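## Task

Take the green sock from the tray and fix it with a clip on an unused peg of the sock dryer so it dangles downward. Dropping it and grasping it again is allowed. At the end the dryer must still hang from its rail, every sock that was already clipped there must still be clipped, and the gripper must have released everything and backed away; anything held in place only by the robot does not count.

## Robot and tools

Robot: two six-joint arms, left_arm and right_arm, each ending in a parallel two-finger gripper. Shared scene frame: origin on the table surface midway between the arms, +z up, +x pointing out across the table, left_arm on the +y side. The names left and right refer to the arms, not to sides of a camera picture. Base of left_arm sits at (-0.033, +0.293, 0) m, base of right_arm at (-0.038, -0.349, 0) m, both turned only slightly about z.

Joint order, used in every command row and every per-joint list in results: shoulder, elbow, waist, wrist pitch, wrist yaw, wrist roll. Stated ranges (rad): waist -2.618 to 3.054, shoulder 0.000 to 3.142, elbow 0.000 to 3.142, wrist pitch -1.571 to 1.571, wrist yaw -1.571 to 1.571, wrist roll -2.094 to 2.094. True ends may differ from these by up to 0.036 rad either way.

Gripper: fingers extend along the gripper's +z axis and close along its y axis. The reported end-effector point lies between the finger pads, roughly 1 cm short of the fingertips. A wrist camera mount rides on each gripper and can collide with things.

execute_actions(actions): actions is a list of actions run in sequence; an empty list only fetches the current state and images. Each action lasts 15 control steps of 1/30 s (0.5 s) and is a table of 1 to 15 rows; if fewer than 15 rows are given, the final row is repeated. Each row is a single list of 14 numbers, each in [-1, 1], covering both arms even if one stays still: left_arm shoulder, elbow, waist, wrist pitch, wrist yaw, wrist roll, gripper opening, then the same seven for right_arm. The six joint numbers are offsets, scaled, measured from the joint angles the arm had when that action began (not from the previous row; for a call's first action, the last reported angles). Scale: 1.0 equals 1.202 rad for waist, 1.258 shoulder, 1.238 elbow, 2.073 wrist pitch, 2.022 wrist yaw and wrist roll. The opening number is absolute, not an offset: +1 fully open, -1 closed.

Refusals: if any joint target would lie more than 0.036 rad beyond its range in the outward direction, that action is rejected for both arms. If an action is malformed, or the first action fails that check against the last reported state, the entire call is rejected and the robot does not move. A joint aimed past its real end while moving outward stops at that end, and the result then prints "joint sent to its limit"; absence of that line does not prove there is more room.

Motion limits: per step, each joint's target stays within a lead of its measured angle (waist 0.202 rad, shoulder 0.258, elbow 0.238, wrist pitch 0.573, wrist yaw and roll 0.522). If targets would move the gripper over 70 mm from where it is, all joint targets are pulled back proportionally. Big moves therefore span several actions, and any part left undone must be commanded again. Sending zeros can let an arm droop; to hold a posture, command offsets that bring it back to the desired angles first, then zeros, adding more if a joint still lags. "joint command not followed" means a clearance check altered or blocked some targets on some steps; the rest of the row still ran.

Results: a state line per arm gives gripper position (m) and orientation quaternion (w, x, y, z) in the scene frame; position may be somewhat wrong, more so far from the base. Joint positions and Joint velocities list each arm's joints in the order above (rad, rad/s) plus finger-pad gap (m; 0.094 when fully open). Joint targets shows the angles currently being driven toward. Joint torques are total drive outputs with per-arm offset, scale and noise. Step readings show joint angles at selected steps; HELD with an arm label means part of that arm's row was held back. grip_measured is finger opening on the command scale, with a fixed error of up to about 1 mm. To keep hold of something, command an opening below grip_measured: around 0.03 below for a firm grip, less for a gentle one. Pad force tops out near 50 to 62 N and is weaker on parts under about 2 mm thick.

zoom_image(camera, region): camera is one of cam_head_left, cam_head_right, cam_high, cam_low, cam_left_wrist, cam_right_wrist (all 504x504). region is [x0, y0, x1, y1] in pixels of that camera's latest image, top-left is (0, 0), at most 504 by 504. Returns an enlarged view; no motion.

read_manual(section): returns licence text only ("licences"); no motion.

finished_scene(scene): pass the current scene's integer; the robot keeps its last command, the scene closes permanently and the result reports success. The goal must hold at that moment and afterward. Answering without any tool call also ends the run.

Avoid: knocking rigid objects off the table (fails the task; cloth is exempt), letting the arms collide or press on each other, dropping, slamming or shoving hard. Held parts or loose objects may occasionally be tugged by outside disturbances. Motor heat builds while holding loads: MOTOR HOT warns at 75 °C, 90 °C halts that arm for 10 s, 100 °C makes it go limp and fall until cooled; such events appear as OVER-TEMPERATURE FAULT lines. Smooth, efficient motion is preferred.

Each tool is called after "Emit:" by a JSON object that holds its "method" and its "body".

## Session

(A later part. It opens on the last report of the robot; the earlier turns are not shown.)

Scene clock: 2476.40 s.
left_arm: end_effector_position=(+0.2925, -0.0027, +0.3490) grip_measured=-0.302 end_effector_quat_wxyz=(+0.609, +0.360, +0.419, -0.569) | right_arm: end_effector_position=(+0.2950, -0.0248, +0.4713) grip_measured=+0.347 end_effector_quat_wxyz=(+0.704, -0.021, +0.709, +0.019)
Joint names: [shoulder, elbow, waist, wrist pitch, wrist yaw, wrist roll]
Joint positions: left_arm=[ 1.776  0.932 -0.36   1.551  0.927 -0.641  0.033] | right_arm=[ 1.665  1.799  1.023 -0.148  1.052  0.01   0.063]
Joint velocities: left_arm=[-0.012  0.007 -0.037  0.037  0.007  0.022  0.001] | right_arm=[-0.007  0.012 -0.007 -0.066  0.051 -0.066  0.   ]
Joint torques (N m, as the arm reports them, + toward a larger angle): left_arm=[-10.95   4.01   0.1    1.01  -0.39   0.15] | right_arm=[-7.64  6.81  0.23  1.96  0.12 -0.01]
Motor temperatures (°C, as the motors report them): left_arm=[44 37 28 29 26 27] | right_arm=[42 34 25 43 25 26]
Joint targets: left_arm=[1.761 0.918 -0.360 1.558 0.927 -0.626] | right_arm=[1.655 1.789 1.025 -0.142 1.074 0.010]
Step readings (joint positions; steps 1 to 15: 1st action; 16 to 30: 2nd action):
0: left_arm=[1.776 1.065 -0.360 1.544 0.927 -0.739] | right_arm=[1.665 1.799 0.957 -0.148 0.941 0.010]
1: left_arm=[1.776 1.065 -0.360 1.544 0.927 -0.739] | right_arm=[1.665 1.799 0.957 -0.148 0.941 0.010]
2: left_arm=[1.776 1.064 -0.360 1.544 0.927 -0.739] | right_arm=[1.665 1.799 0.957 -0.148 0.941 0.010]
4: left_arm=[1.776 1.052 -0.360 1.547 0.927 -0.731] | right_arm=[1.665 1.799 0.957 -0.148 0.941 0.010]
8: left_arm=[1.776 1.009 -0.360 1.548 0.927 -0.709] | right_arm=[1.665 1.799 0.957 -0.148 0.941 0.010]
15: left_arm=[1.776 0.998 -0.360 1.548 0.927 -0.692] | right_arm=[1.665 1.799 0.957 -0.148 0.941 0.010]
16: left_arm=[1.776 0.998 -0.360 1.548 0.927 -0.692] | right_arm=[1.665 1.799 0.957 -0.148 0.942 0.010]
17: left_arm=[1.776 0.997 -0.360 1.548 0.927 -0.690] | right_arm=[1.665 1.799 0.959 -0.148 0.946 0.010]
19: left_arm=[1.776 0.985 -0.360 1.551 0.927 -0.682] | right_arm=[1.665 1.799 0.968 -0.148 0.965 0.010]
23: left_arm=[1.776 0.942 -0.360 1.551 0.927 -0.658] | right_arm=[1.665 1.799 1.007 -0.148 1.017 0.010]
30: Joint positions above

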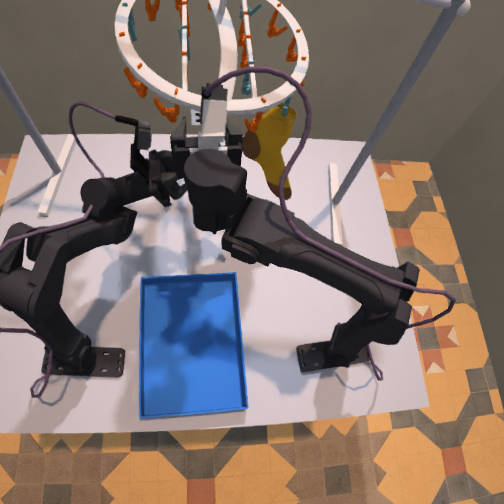

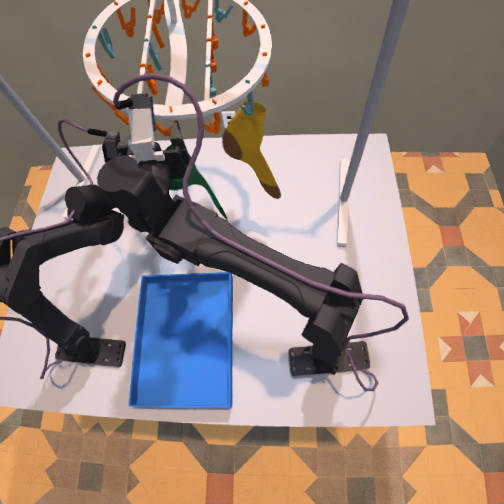

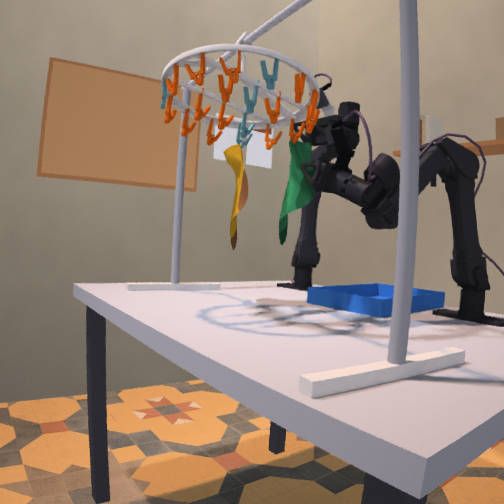

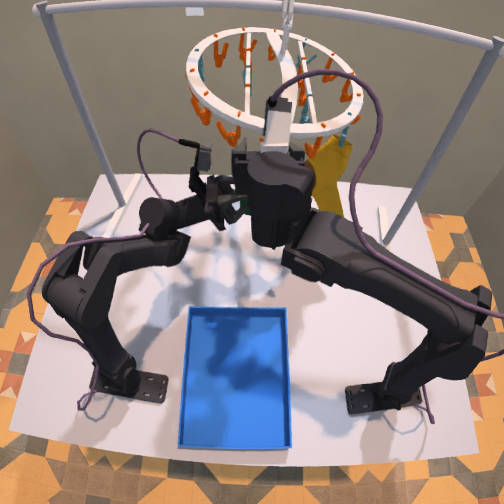

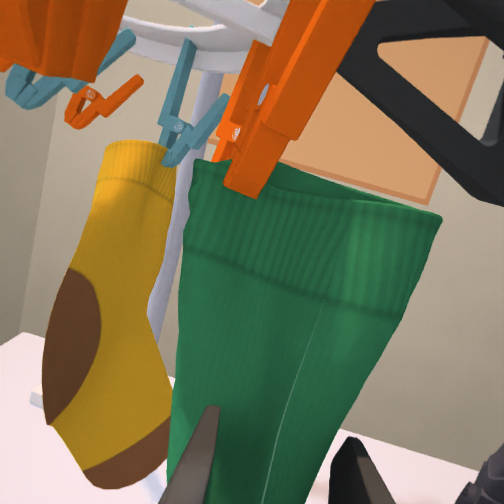

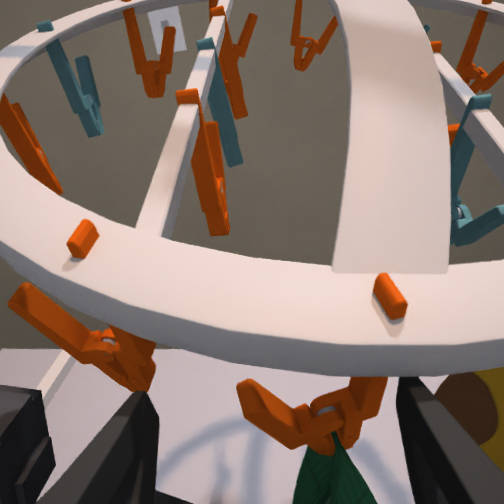

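Emit:
{"method": "execute_actions", "body": {"actions": [[[-0.025,-0.015,0.012,0.005,0,0,-0.30,-0.008,-0.008,0.008,0.003,0.010,0,0.35],[-0.040,-0.032,0.022,0.005,0,0,-0.25,-0.008,-0.008,0.017,0.003,0.020,0,0.35],[-0.055,-0.050,0.031,0.005,0,0,-0.20,-0.008,-0.008,0.026,0.003,0.030,0,0.35],[-0.068,-0.068,0.039,0.005,0,0,-0.15,-0.008,-0.008,0.034,0.003,0.040,0,0.35],[-0.080,-0.084,0.045,0.005,0,0,-0.10,-0.008,-0.008,0.042,0.003,0.049,0,0.35],[-0.089,-0.098,0.049,0.005,0,0,-0.05,-0.008,-0.008,0.049,0.003,0.058,0,0.35],[-0.095,-0.108,0.052,0.005,0,0,0.0,-0.008,-0.008,0.056,0.003,0.066,0,0.35]],[[-0.028,-0.020,0.005,0.005,0,0,0,-0.008,-0.008,0.006,0.003,0.008,0,0.35],[-0.048,-0.042,0.010,0.005,0,0,0,-0.008,-0.008,0.012,0.003,0.016,0,0.35],[-0.068,-0.064,0.015,0.005,0,0,0,-0.008,-0.008,0.018,0.003,0.024,0,0.35],[-0.086,-0.086,0.020,0.005,0,0,0,-0.008,-0.008,0.023,0.003,0.030,0,0.35],[-0.102,-0.106,0.024,0.005,0,0,0,-0.008,-0.008,0.027,0.003,0.035,0,0.35],[-0.115,-0.122,0.027,0.005,0,0,0,-0.008,-0.008,0.030,0.003,0.038,0,0.35],[-0.125,-0.135,0.030,0.005,0,0,0,-0.008,-0.008,0.032,0.003,0.040,0,0.35]]]}}

Scene clock: 2518.93 s.
left_arm: end_effector_position=(+0.2514, +0.0456, +0.3506) grip_measured=-0.002 end_effector_quat_wxyz=(+0.632, +0.344, +0.432, -0.543) | right_arm: end_effector_position=(+0.2638, -0.0248, +0.4717) grip_measured=+0.347 end_effector_quat_wxyz=(+0.705, +0.006, +0.709, -0.008)
Joint names: [shoulder, elbow, waist, wrist pitch, wrist yaw, wrist roll]
Joint positions: left_arm=[ 1.53   0.669 -0.281  1.567  0.927 -0.636  0.047] | right_arm=[ 1.665  1.799  1.121 -0.148  1.227  0.01   0.063]
Joint velocities: left_arm=[-0.012  0.002 -0.022  0.051  0.007 -0.081 -0.   ] | right_arm=[ 0.007  0.002 -0.007 -0.022  0.007 -0.037  0.001]
Joint torques (N m, as the arm reports them, + toward a larger angle): left_arm=[-8.05  3.64  0.91  0.95 -0.38  0.02] | right_arm=[-7.46  6.68  0.56  1.86  0.15  0.  ]
Motor temperatures (°C, as the motors report them): left_arm=[43 37 28 30 26 27] | right_arm=[42 34 25 43 25 26]
Joint targets: left_arm=[1.516 0.650 -0.270 1.568 0.927 -0.636] | right_arm=[1.655 1.789 1.127 -0.142 1.244 0.010]
Step readings (joint positions; steps 1 to 15: 1st action; 16 to 30: 2nd action):
0: left_arm=[1.776 0.932 -0.360 1.551 0.927 -0.636] | right_arm=[1.665 1.799 1.023 -0.148 1.063 0.010]
1: left_arm=[1.776 0.932 -0.360 1.551 0.927 -0.636] | right_arm=[1.665 1.799 1.023 -0.148 1.063 0.010]
2: left_arm=[1.774 0.929 -0.359 1.551 0.927 -0.636] | right_arm=[1.665 1.799 1.024 -0.148 1.065 0.010]
4: left_arm=[1.751 0.900 -0.348 1.551 0.927 -0.636] | right_arm=[1.665 1.799 1.033 -0.148 1.081 0.010]
8: left_arm=[1.687 0.828 -0.311 1.554 0.927 -0.636] | right_arm=[1.665 1.799 1.073 -0.148 1.128 0.010]
15: left_arm=[1.673 0.817 -0.306 1.558 0.927 -0.636] | right_arm=[1.665 1.799 1.088 -0.148 1.163 0.010]
16: left_arm=[1.672 0.817 -0.306 1.558 0.927 -0.636] | right_arm=[1.665 1.799 1.088 -0.148 1.165 0.010]
17: left_arm=[1.667 0.811 -0.306 1.557 0.927 -0.636] | right_arm=[1.665 1.799 1.089 -0.148 1.168 0.010]
19: left_arm=[1.636 0.773 -0.303 1.557 0.927 -0.636] | right_arm=[1.665 1.799 1.094 -0.148 1.181 0.010]
23: left_arm=[1.549 0.682 -0.285 1.561 0.927 -0.636] | right_arm=[1.665 1.799 1.115 -0.148 1.209 0.010]
30: Joint positions above

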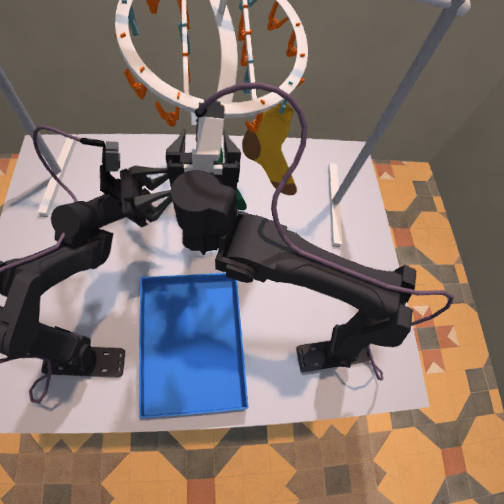

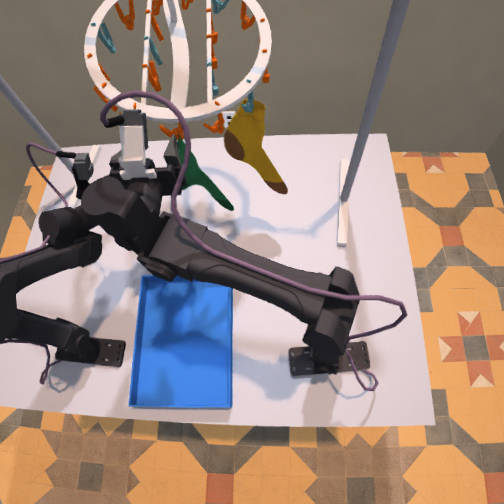

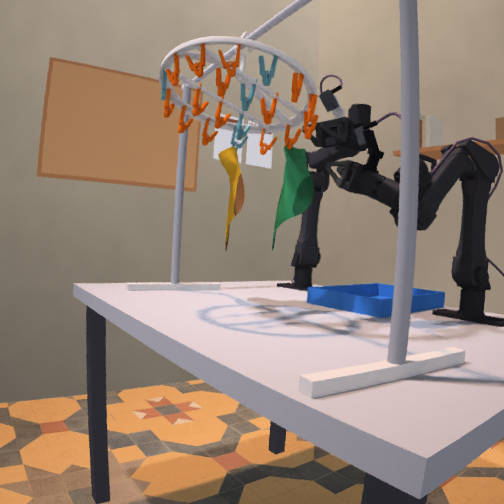

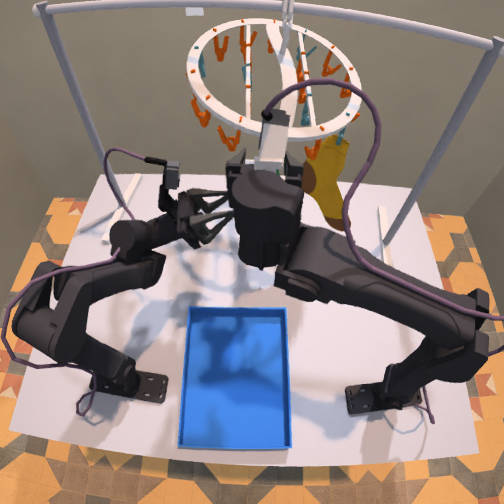

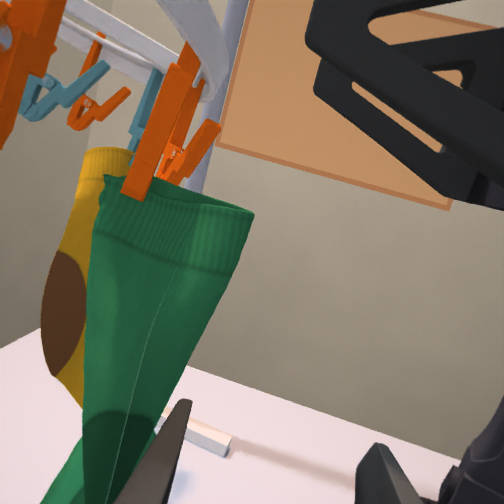

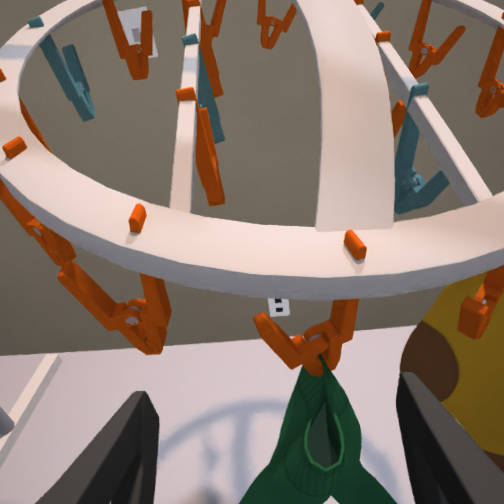

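Emit:
{"method": "execute_actions", "body": {"actions": [[[-0.026,-0.014,0,-0.002,0,0,0,-0.022,-0.014,0,0.003,0,0,0.35],[-0.042,-0.030,0,-0.004,0,0,0,-0.038,-0.030,0,0.003,0,0,0.35],[-0.058,-0.046,0,-0.006,0,0,0,-0.054,-0.046,0,0.003,0,0,0.35],[-0.074,-0.062,0,-0.008,0,0,0,-0.070,-0.062,0,0.003,0,0,0.35],[-0.090,-0.078,0,-0.010,0,0,0,-0.086,-0.078,0,0.003,0,0,0.35],[-0.106,-0.094,0,-0.010,0,0,0,-0.102,-0.094,0,0.003,0,0,0.35],[-0.122,-0.110,0,-0.010,0,0,0,-0.118,-0.110,0,0.003,0,0,0.35],[-0.138,-0.126,0,-0.010,0,0,0,-0.134,-0.126,0,0.003,0,0,0.35],[-0.154,-0.142,0,-0.010,0,0,0,-0.150,-0.142,0,0.003,0,0,0.35],[-0.170,-0.158,0,-0.010,0,0,0,-0.166,-0.158,0,0.003,0,0,0.35]],[[-0.026,-0.014,0,0,0,0,0,-0.022,-0.014,0,0.003,0,0,0.35],[-0.042,-0.030,0,0,0,0,0,-0.038,-0.030,0,0.003,0,0,0.35],[-0.058,-0.046,0,0,0,0,0,-0.054,-0.046,0,0.003,0,0,0.35],[-0.074,-0.062,0,0,0,0,0,-0.070,-0.062,0,0.003,0,0,0.35],[-0.090,-0.078,0,0,0,0,0,-0.086,-0.078,0,0.003,0,0,0.35],[-0.106,-0.094,0,0,0,0,0,-0.102,-0.094,0,0.003,0,0,0.35],[-0.122,-0.110,0,0,0,0,0,-0.118,-0.110,0,0.003,0,0,0.35],[-0.138,-0.126,0,0,0,0,0,-0.134,-0.126,0,0.003,0,0,0.35],[-0.154,-0.142,0,0,0,0,0,-0.150,-0.142,0,0.003,0,0,0.35],[-0.170,-0.158,0,0,0,0,0,-0.166,-0.158,0,0.003,0,0,0.35]]]}}

Scene clock: 2570.03 s.
left_arm: end_effector_position=(+0.1583, +0.0774, +0.3366) grip_measured=-0.002 end_effector_quat_wxyz=(+0.637, +0.349, +0.423, -0.541) | right_arm: end_effector_position=(+0.2239, -0.1298, +0.4864) grip_measured=+0.347 end_effector_quat_wxyz=(+0.715, +0.033, +0.699, +0.017)
Joint names: [shoulder, elbow, waist, wrist pitch, wrist yaw, wrist roll]
Joint positions: left_arm=[ 1.136  0.31  -0.281  1.555  0.929 -0.636  0.047] | right_arm=[ 1.262  1.464  1.121 -0.137  1.228  0.01   0.063]
Joint velocities: left_arm=[-0.002 -0.027  0.022  0.051 -0.051 -0.007 -0.002] | right_arm=[-0.051  0.002 -0.007  0.007  0.007  0.037 -0.   ]
Joint torques (N m, as the arm reports them, + toward a larger angle): left_arm=[-4.02  3.91  0.05  0.87 -0.4   0.01] | right_arm=[-3.62  5.06  0.    1.79  0.01  0.  ]
Motor temperatures (°C, as the motors report them): left_arm=[40 36 28 30 26 27] | right_arm=[42 34 25 42 25 26]
Joint targets: left_arm=[1.118 0.295 -0.281 1.556 0.928 -0.636] | right_arm=[1.254 1.436 1.121 -0.136 1.229 0.010]
Step readings (joint positions; steps 1 to 15: 1st action; 16 to 30: 2nd action):
0: left_arm=[1.530 0.669 -0.281 1.567 0.927 -0.636] | right_arm=[1.665 1.799 1.121 -0.148 1.232 0.010]
1: left_arm=[1.530 0.669 -0.281 1.567 0.927 -0.636] | right_arm=[1.665 1.799 1.121 -0.148 1.232 0.010]
2: left_arm=[1.526 0.666 -0.281 1.565 0.927 -0.636] | right_arm=[1.662 1.796 1.121 -0.147 1.232 0.010]
4: left_arm=[1.501 0.642 -0.281 1.560 0.927 -0.636] | right_arm=[1.642 1.769 1.121 -0.147 1.230 0.010]
8: left_arm=[1.415 0.564 -0.281 1.556 0.927 -0.636] | right_arm=[1.565 1.692 1.121 -0.147 1.229 0.010]
15: left_arm=[1.332 0.490 -0.281 1.555 0.928 -0.636] | right_arm=[1.463 1.632 1.121 -0.142 1.229 0.010]
16: left_arm=[1.332 0.490 -0.281 1.555 0.928 -0.636] | right_arm=[1.460 1.632 1.121 -0.141 1.229 0.010]
17: left_arm=[1.329 0.488 -0.281 1.554 0.928 -0.636] | right_arm=[1.457 1.629 1.121 -0.140 1.229 0.010]
19: left_arm=[1.303 0.465 -0.281 1.553 0.928 -0.636] | right_arm=[1.437 1.605 1.121 -0.139 1.228 0.010]
23: left_arm=[1.215 0.386 -0.281 1.554 0.928 -0.636] | right_arm=[1.359 1.526 1.121 -0.139 1.228 0.010]
30: Joint positions above

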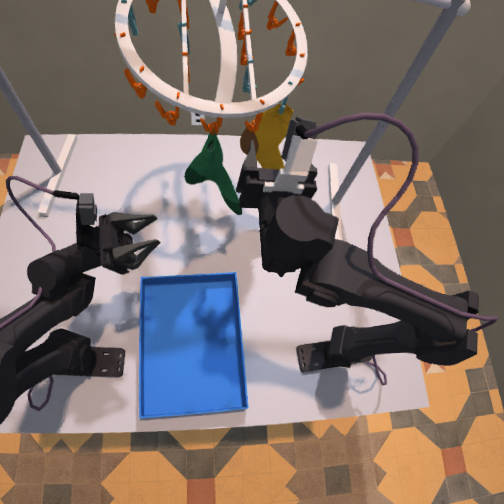

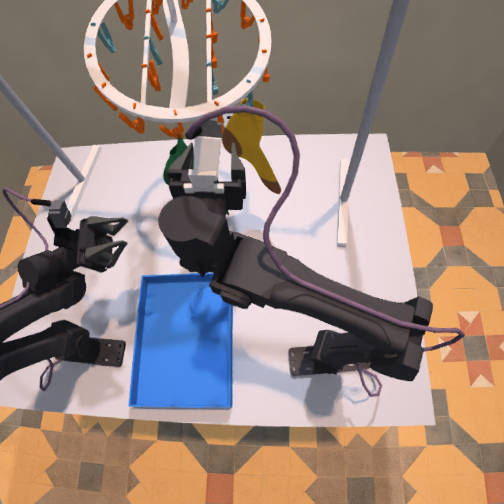

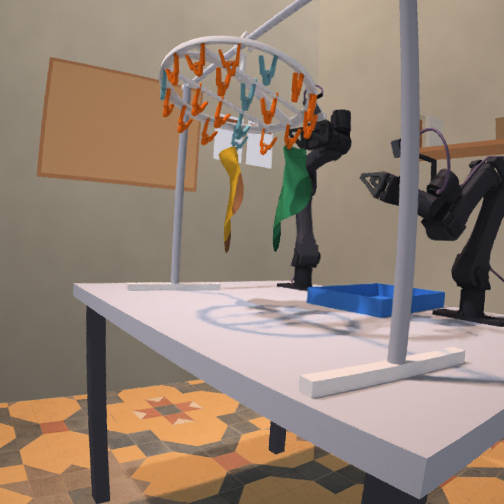

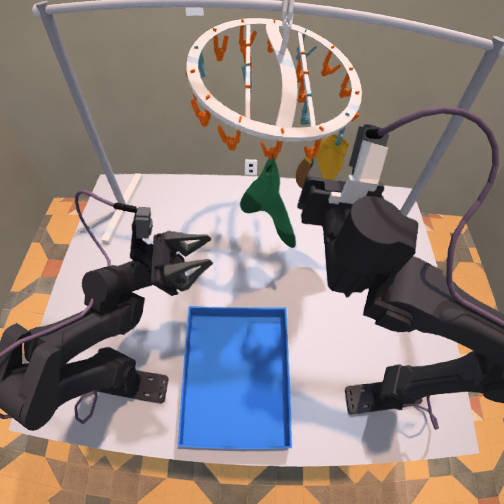

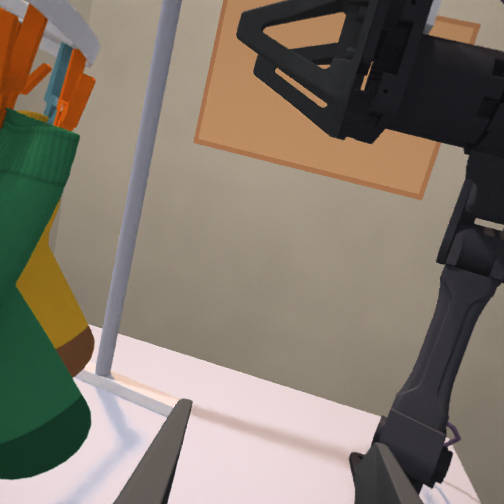

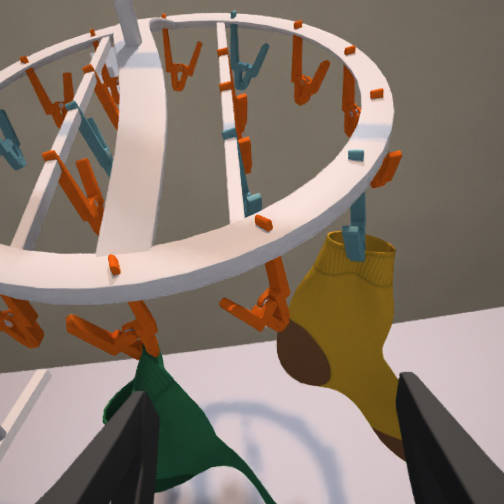

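Emit:
{"method": "zoom_image", "body": {"camera": "cam_right_wrist", "region": [60, 290, 240, 440]}}

Region (60, 290, 240, 440) of cam_right_wrist's 504x504 image, scaled by 2.800, with more detail than that image has.

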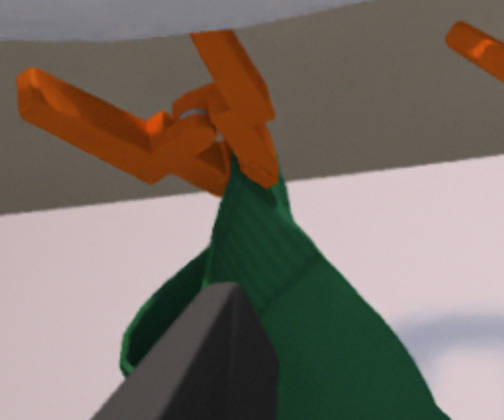

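Emit:
{"method": "execute_actions", "body": {"actions": [[[-0.012,0.008,0,0,0,0,0,-0.022,-0.018,0,0.003,0,0,0.35],[-0.012,0.008,0,0,0,0,0,-0.038,-0.034,0,0.003,0,0,0.35],[-0.012,0.008,0,0,0,0,0,-0.054,-0.050,0,0.003,0,0,0.35],[-0.012,0.008,0,0,0,0,0,-0.070,-0.066,0,0.003,0,0,0.35],[-0.012,0.008,0,0,0,0,0,-0.086,-0.082,0,0.003,0,0,0.35],[-0.012,0.008,0,0,0,0,0,-0.102,-0.098,0,0.003,0,0,0.35],[-0.012,0.008,0,0,0,0,0,-0.118,-0.114,0,0.003,0,0,0.35],[-0.012,0.008,0,0,0,0,0,-0.134,-0.130,0,0.003,0,0,0.35],[-0.012,0.008,0,0,0,0,0,-0.150,-0.146,0,0.003,0,0,0.35],[-0.012,0.008,0,0,0,0,0,-0.166,-0.162,0,0.003,0,0,0.35]],[[-0.012,0.008,0,0,0,0,0,-0.020,-0.016,0,0.003,0,0,0.35],[-0.012,0.008,0,0,0,0,0,-0.034,-0.030,0,0.003,0,0,0.35],[-0.012,0.008,0,0,0,0,0,-0.048,-0.044,0,0.003,0,0,0.35],[-0.012,0.008,0,0,0,0,0,-0.062,-0.058,0,0.003,0,0,0.35],[-0.012,0.008,0,0,0,0,0,-0.074,-0.070,0,0.003,0,0,0.35],[-0.012,0.008,0,0,0,0,0,-0.084,-0.080,0,0.003,0,0,0.35],[-0.012,0.008,0,0,0,0,0,-0.092,-0.088,0,0.003,0,0,0.35],[-0.012,0.008,0,0,0,0,0,-0.098,-0.094,0,0.003,0,0,0.35]]]}}

Scene clock: 2597.37 s.
left_arm: end_effector_position=(+0.1583, +0.0774, +0.3366) grip_measured=-0.002 end_effector_quat_wxyz=(+0.637, +0.349, +0.423, -0.541) | right_arm: end_effector_position=(+0.1961, -0.2024, +0.4664) grip_measured=+0.347 end_effector_quat_wxyz=(+0.720, +0.049, +0.692, +0.034)
Joint names: [shoulder, elbow, waist, wrist pitch, wrist yaw, wrist roll]
Joint positions: left_arm=[ 1.136  0.31  -0.281  1.555  0.929 -0.636  0.047] | right_arm=[ 0.954  1.199  1.121 -0.129  1.228  0.01   0.063]
Joint velocities: left_arm=[-0.002  0.007 -0.012 -0.022  0.022 -0.007 -0.001] | right_arm=[-0.012 -0.002 -0.017 -0.051  0.007 -0.007  0.001]
Joint torques (N m, as the arm reports them, + toward a larger angle): left_arm=[-3.8   5.59 -0.01  0.9  -0.38  0.03] | right_arm=[-1.72  5.1   0.02  1.82 -0.01  0.  ]
Motor temperatures (°C, as the motors report them): left_arm=[38 36 28 30 26 27] | right_arm=[39 33 25 41 25 26]
Joint targets: left_arm=[1.121 0.320 -0.281 1.555 0.929 -0.636] | right_arm=[0.940 1.174 1.121 -0.126 1.228 0.010]
Step readings (joint positions; steps 1 to 15: 1st action; 16 to 30: 2nd action):
0: left_arm=[1.136 0.310 -0.281 1.555 0.929 -0.636] | right_arm=[1.262 1.464 1.121 -0.136 1.228 0.010]
1: left_arm=[1.136 0.310 -0.281 1.555 0.929 -0.636] | right_arm=[1.262 1.464 1.121 -0.136 1.228 0.010]
2: left_arm=[1.136 0.310 -0.281 1.555 0.929 -0.636] | right_arm=[1.259 1.461 1.121 -0.135 1.228 0.010]
4: left_arm=[1.136 0.310 -0.281 1.555 0.929 -0.636] | right_arm=[1.238 1.434 1.121 -0.134 1.227 0.010]
8: left_arm=[1.136 0.310 -0.281 1.555 0.929 -0.636] | right_arm=[1.157 1.354 1.121 -0.134 1.227 0.010]
15: left_arm=[1.136 0.310 -0.281 1.555 0.929 -0.636] | right_arm=[1.063 1.290 1.121 -0.132 1.228 0.010]
16: left_arm=[1.136 0.310 -0.281 1.555 0.929 -0.636] | right_arm=[1.063 1.290 1.121 -0.132 1.228 0.010]
17: left_arm=[1.136 0.310 -0.281 1.555 0.929 -0.636] | right_arm=[1.061 1.288 1.121 -0.131 1.228 0.010]
19: left_arm=[1.136 0.310 -0.281 1.555 0.929 -0.636] | right_arm=[1.043 1.267 1.121 -0.130 1.228 0.010]
23: left_arm=[1.136 0.310 -0.281 1.555 0.929 -0.636] | right_arm=[0.981 1.209 1.121 -0.130 1.228 0.010]
30: Joint positions above

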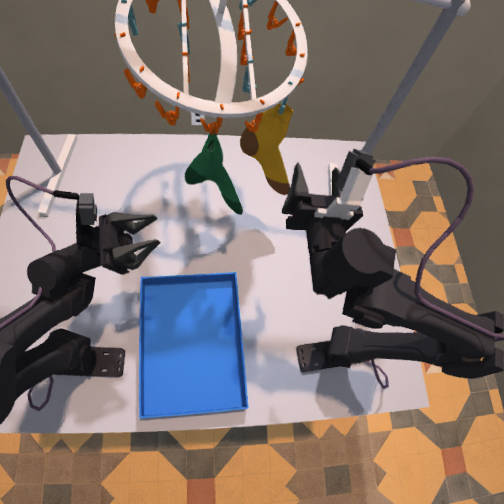

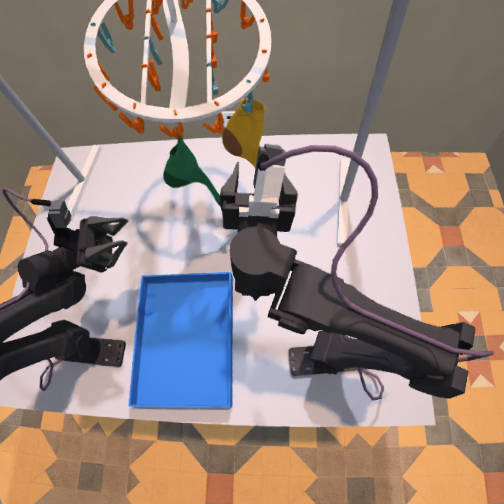

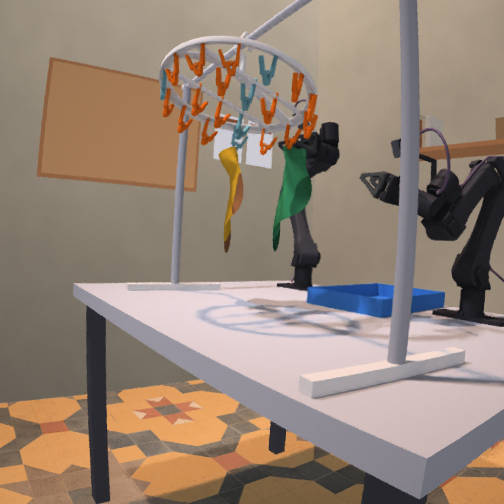

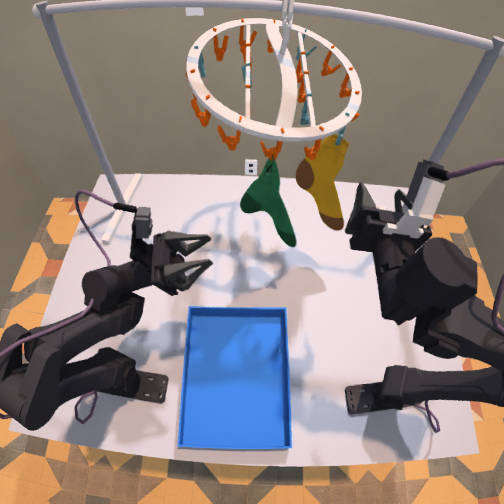

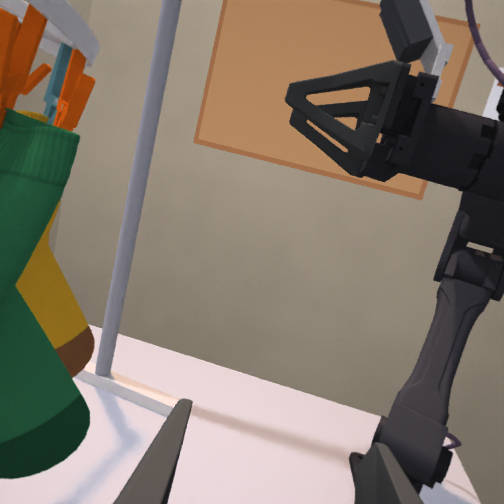

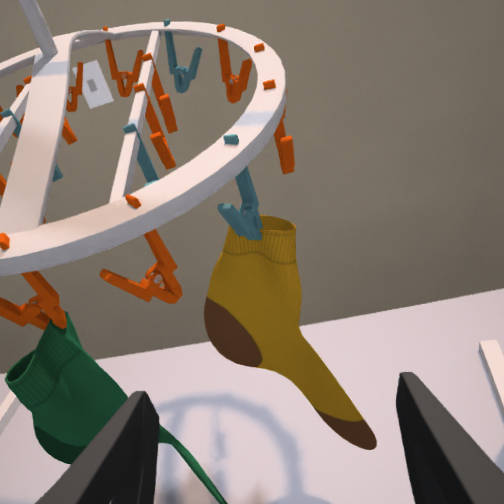

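Emit:
{"method": "execute_actions", "body": {"actions": []}}

Scene clock: 2606.70 s.
left_arm: end_effector_position=(+0.1583, +0.0774, +0.3366) grip_measured=-0.002 end_effector_quat_wxyz=(+0.637, +0.349, +0.423, -0.541) | right_arm: end_effector_position=(+0.1961, -0.2024, +0.4664) grip_measured=+0.347 end_effector_quat_wxyz=(+0.720, +0.049, +0.692, +0.034)
Joint names: [shoulder, elbow, waist, wrist pitch, wrist yaw, wrist roll]
Joint positions: left_arm=[ 1.136  0.31  -0.281  1.555  0.929 -0.636  0.047] | right_arm=[ 0.954  1.199  1.121 -0.129  1.228  0.01   0.063]
Joint velocities: left_arm=[ 0.012  0.002 -0.007  0.022 -0.022  0.022 -0.001] | right_arm=[-0.002 -0.017  0.007  0.022 -0.066  0.051 -0.001]
Joint torques (N m, as the arm reports them, + toward a larger angle): left_arm=[-3.78  5.56  0.05  0.88 -0.4   0.03] | right_arm=[-1.68  5.23  0.01  1.8  -0.01  0.  ]
Motor temperatures (°C, as the motors report them): left_arm=[37 36 28 30 26 27] | right_arm=[38 33 25 41 25 26]
Joint targets: left_arm=[1.121 0.320 -0.281 1.555 0.929 -0.636] | right_arm=[0.940 1.174 1.121 -0.126 1.228 0.010]

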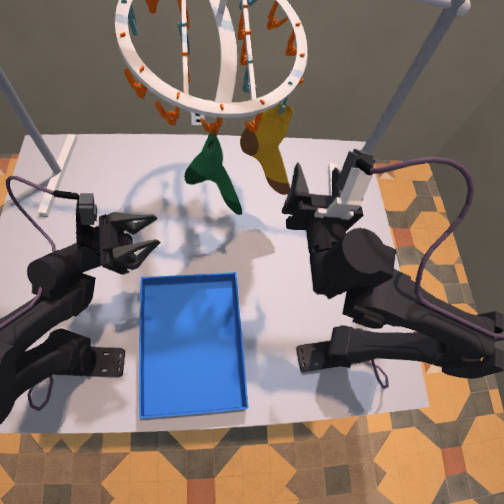

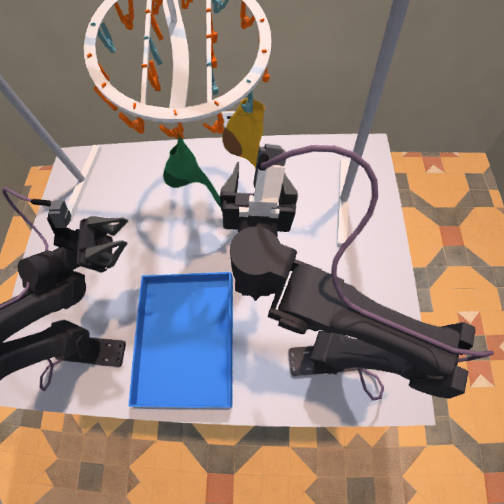

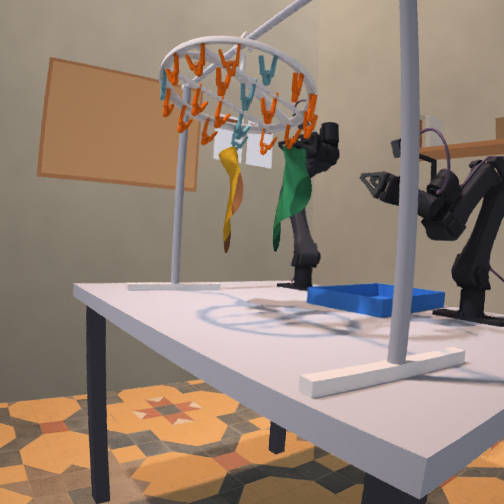

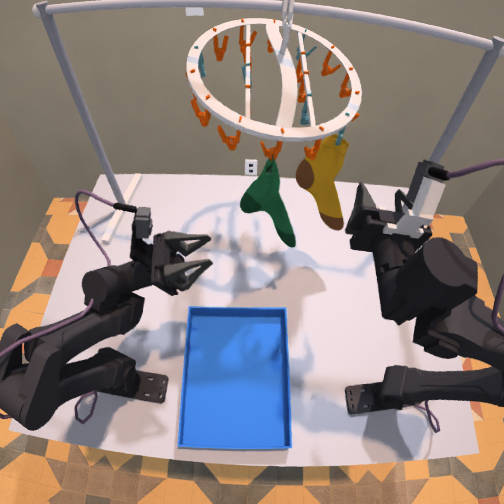

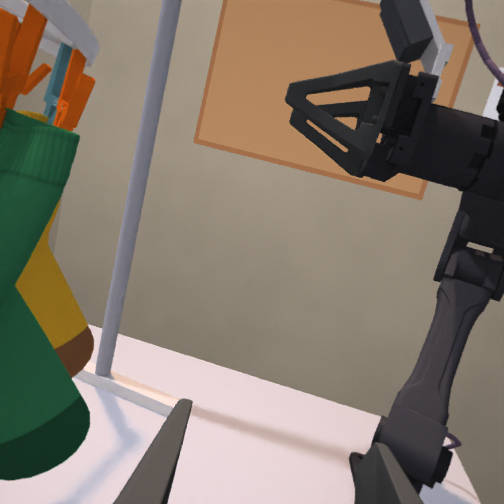

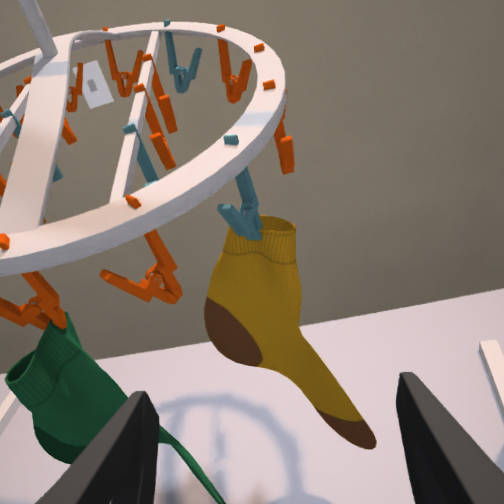

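The green sock is still hanging from its peg, the mustard sock is still clipped, the dryer is on its rail, and both arms are clear. I'm ending the scene now.

Emit:
{"method": "finished_scene", "body": {"scene": 2}}

The scene is finished: the task was done.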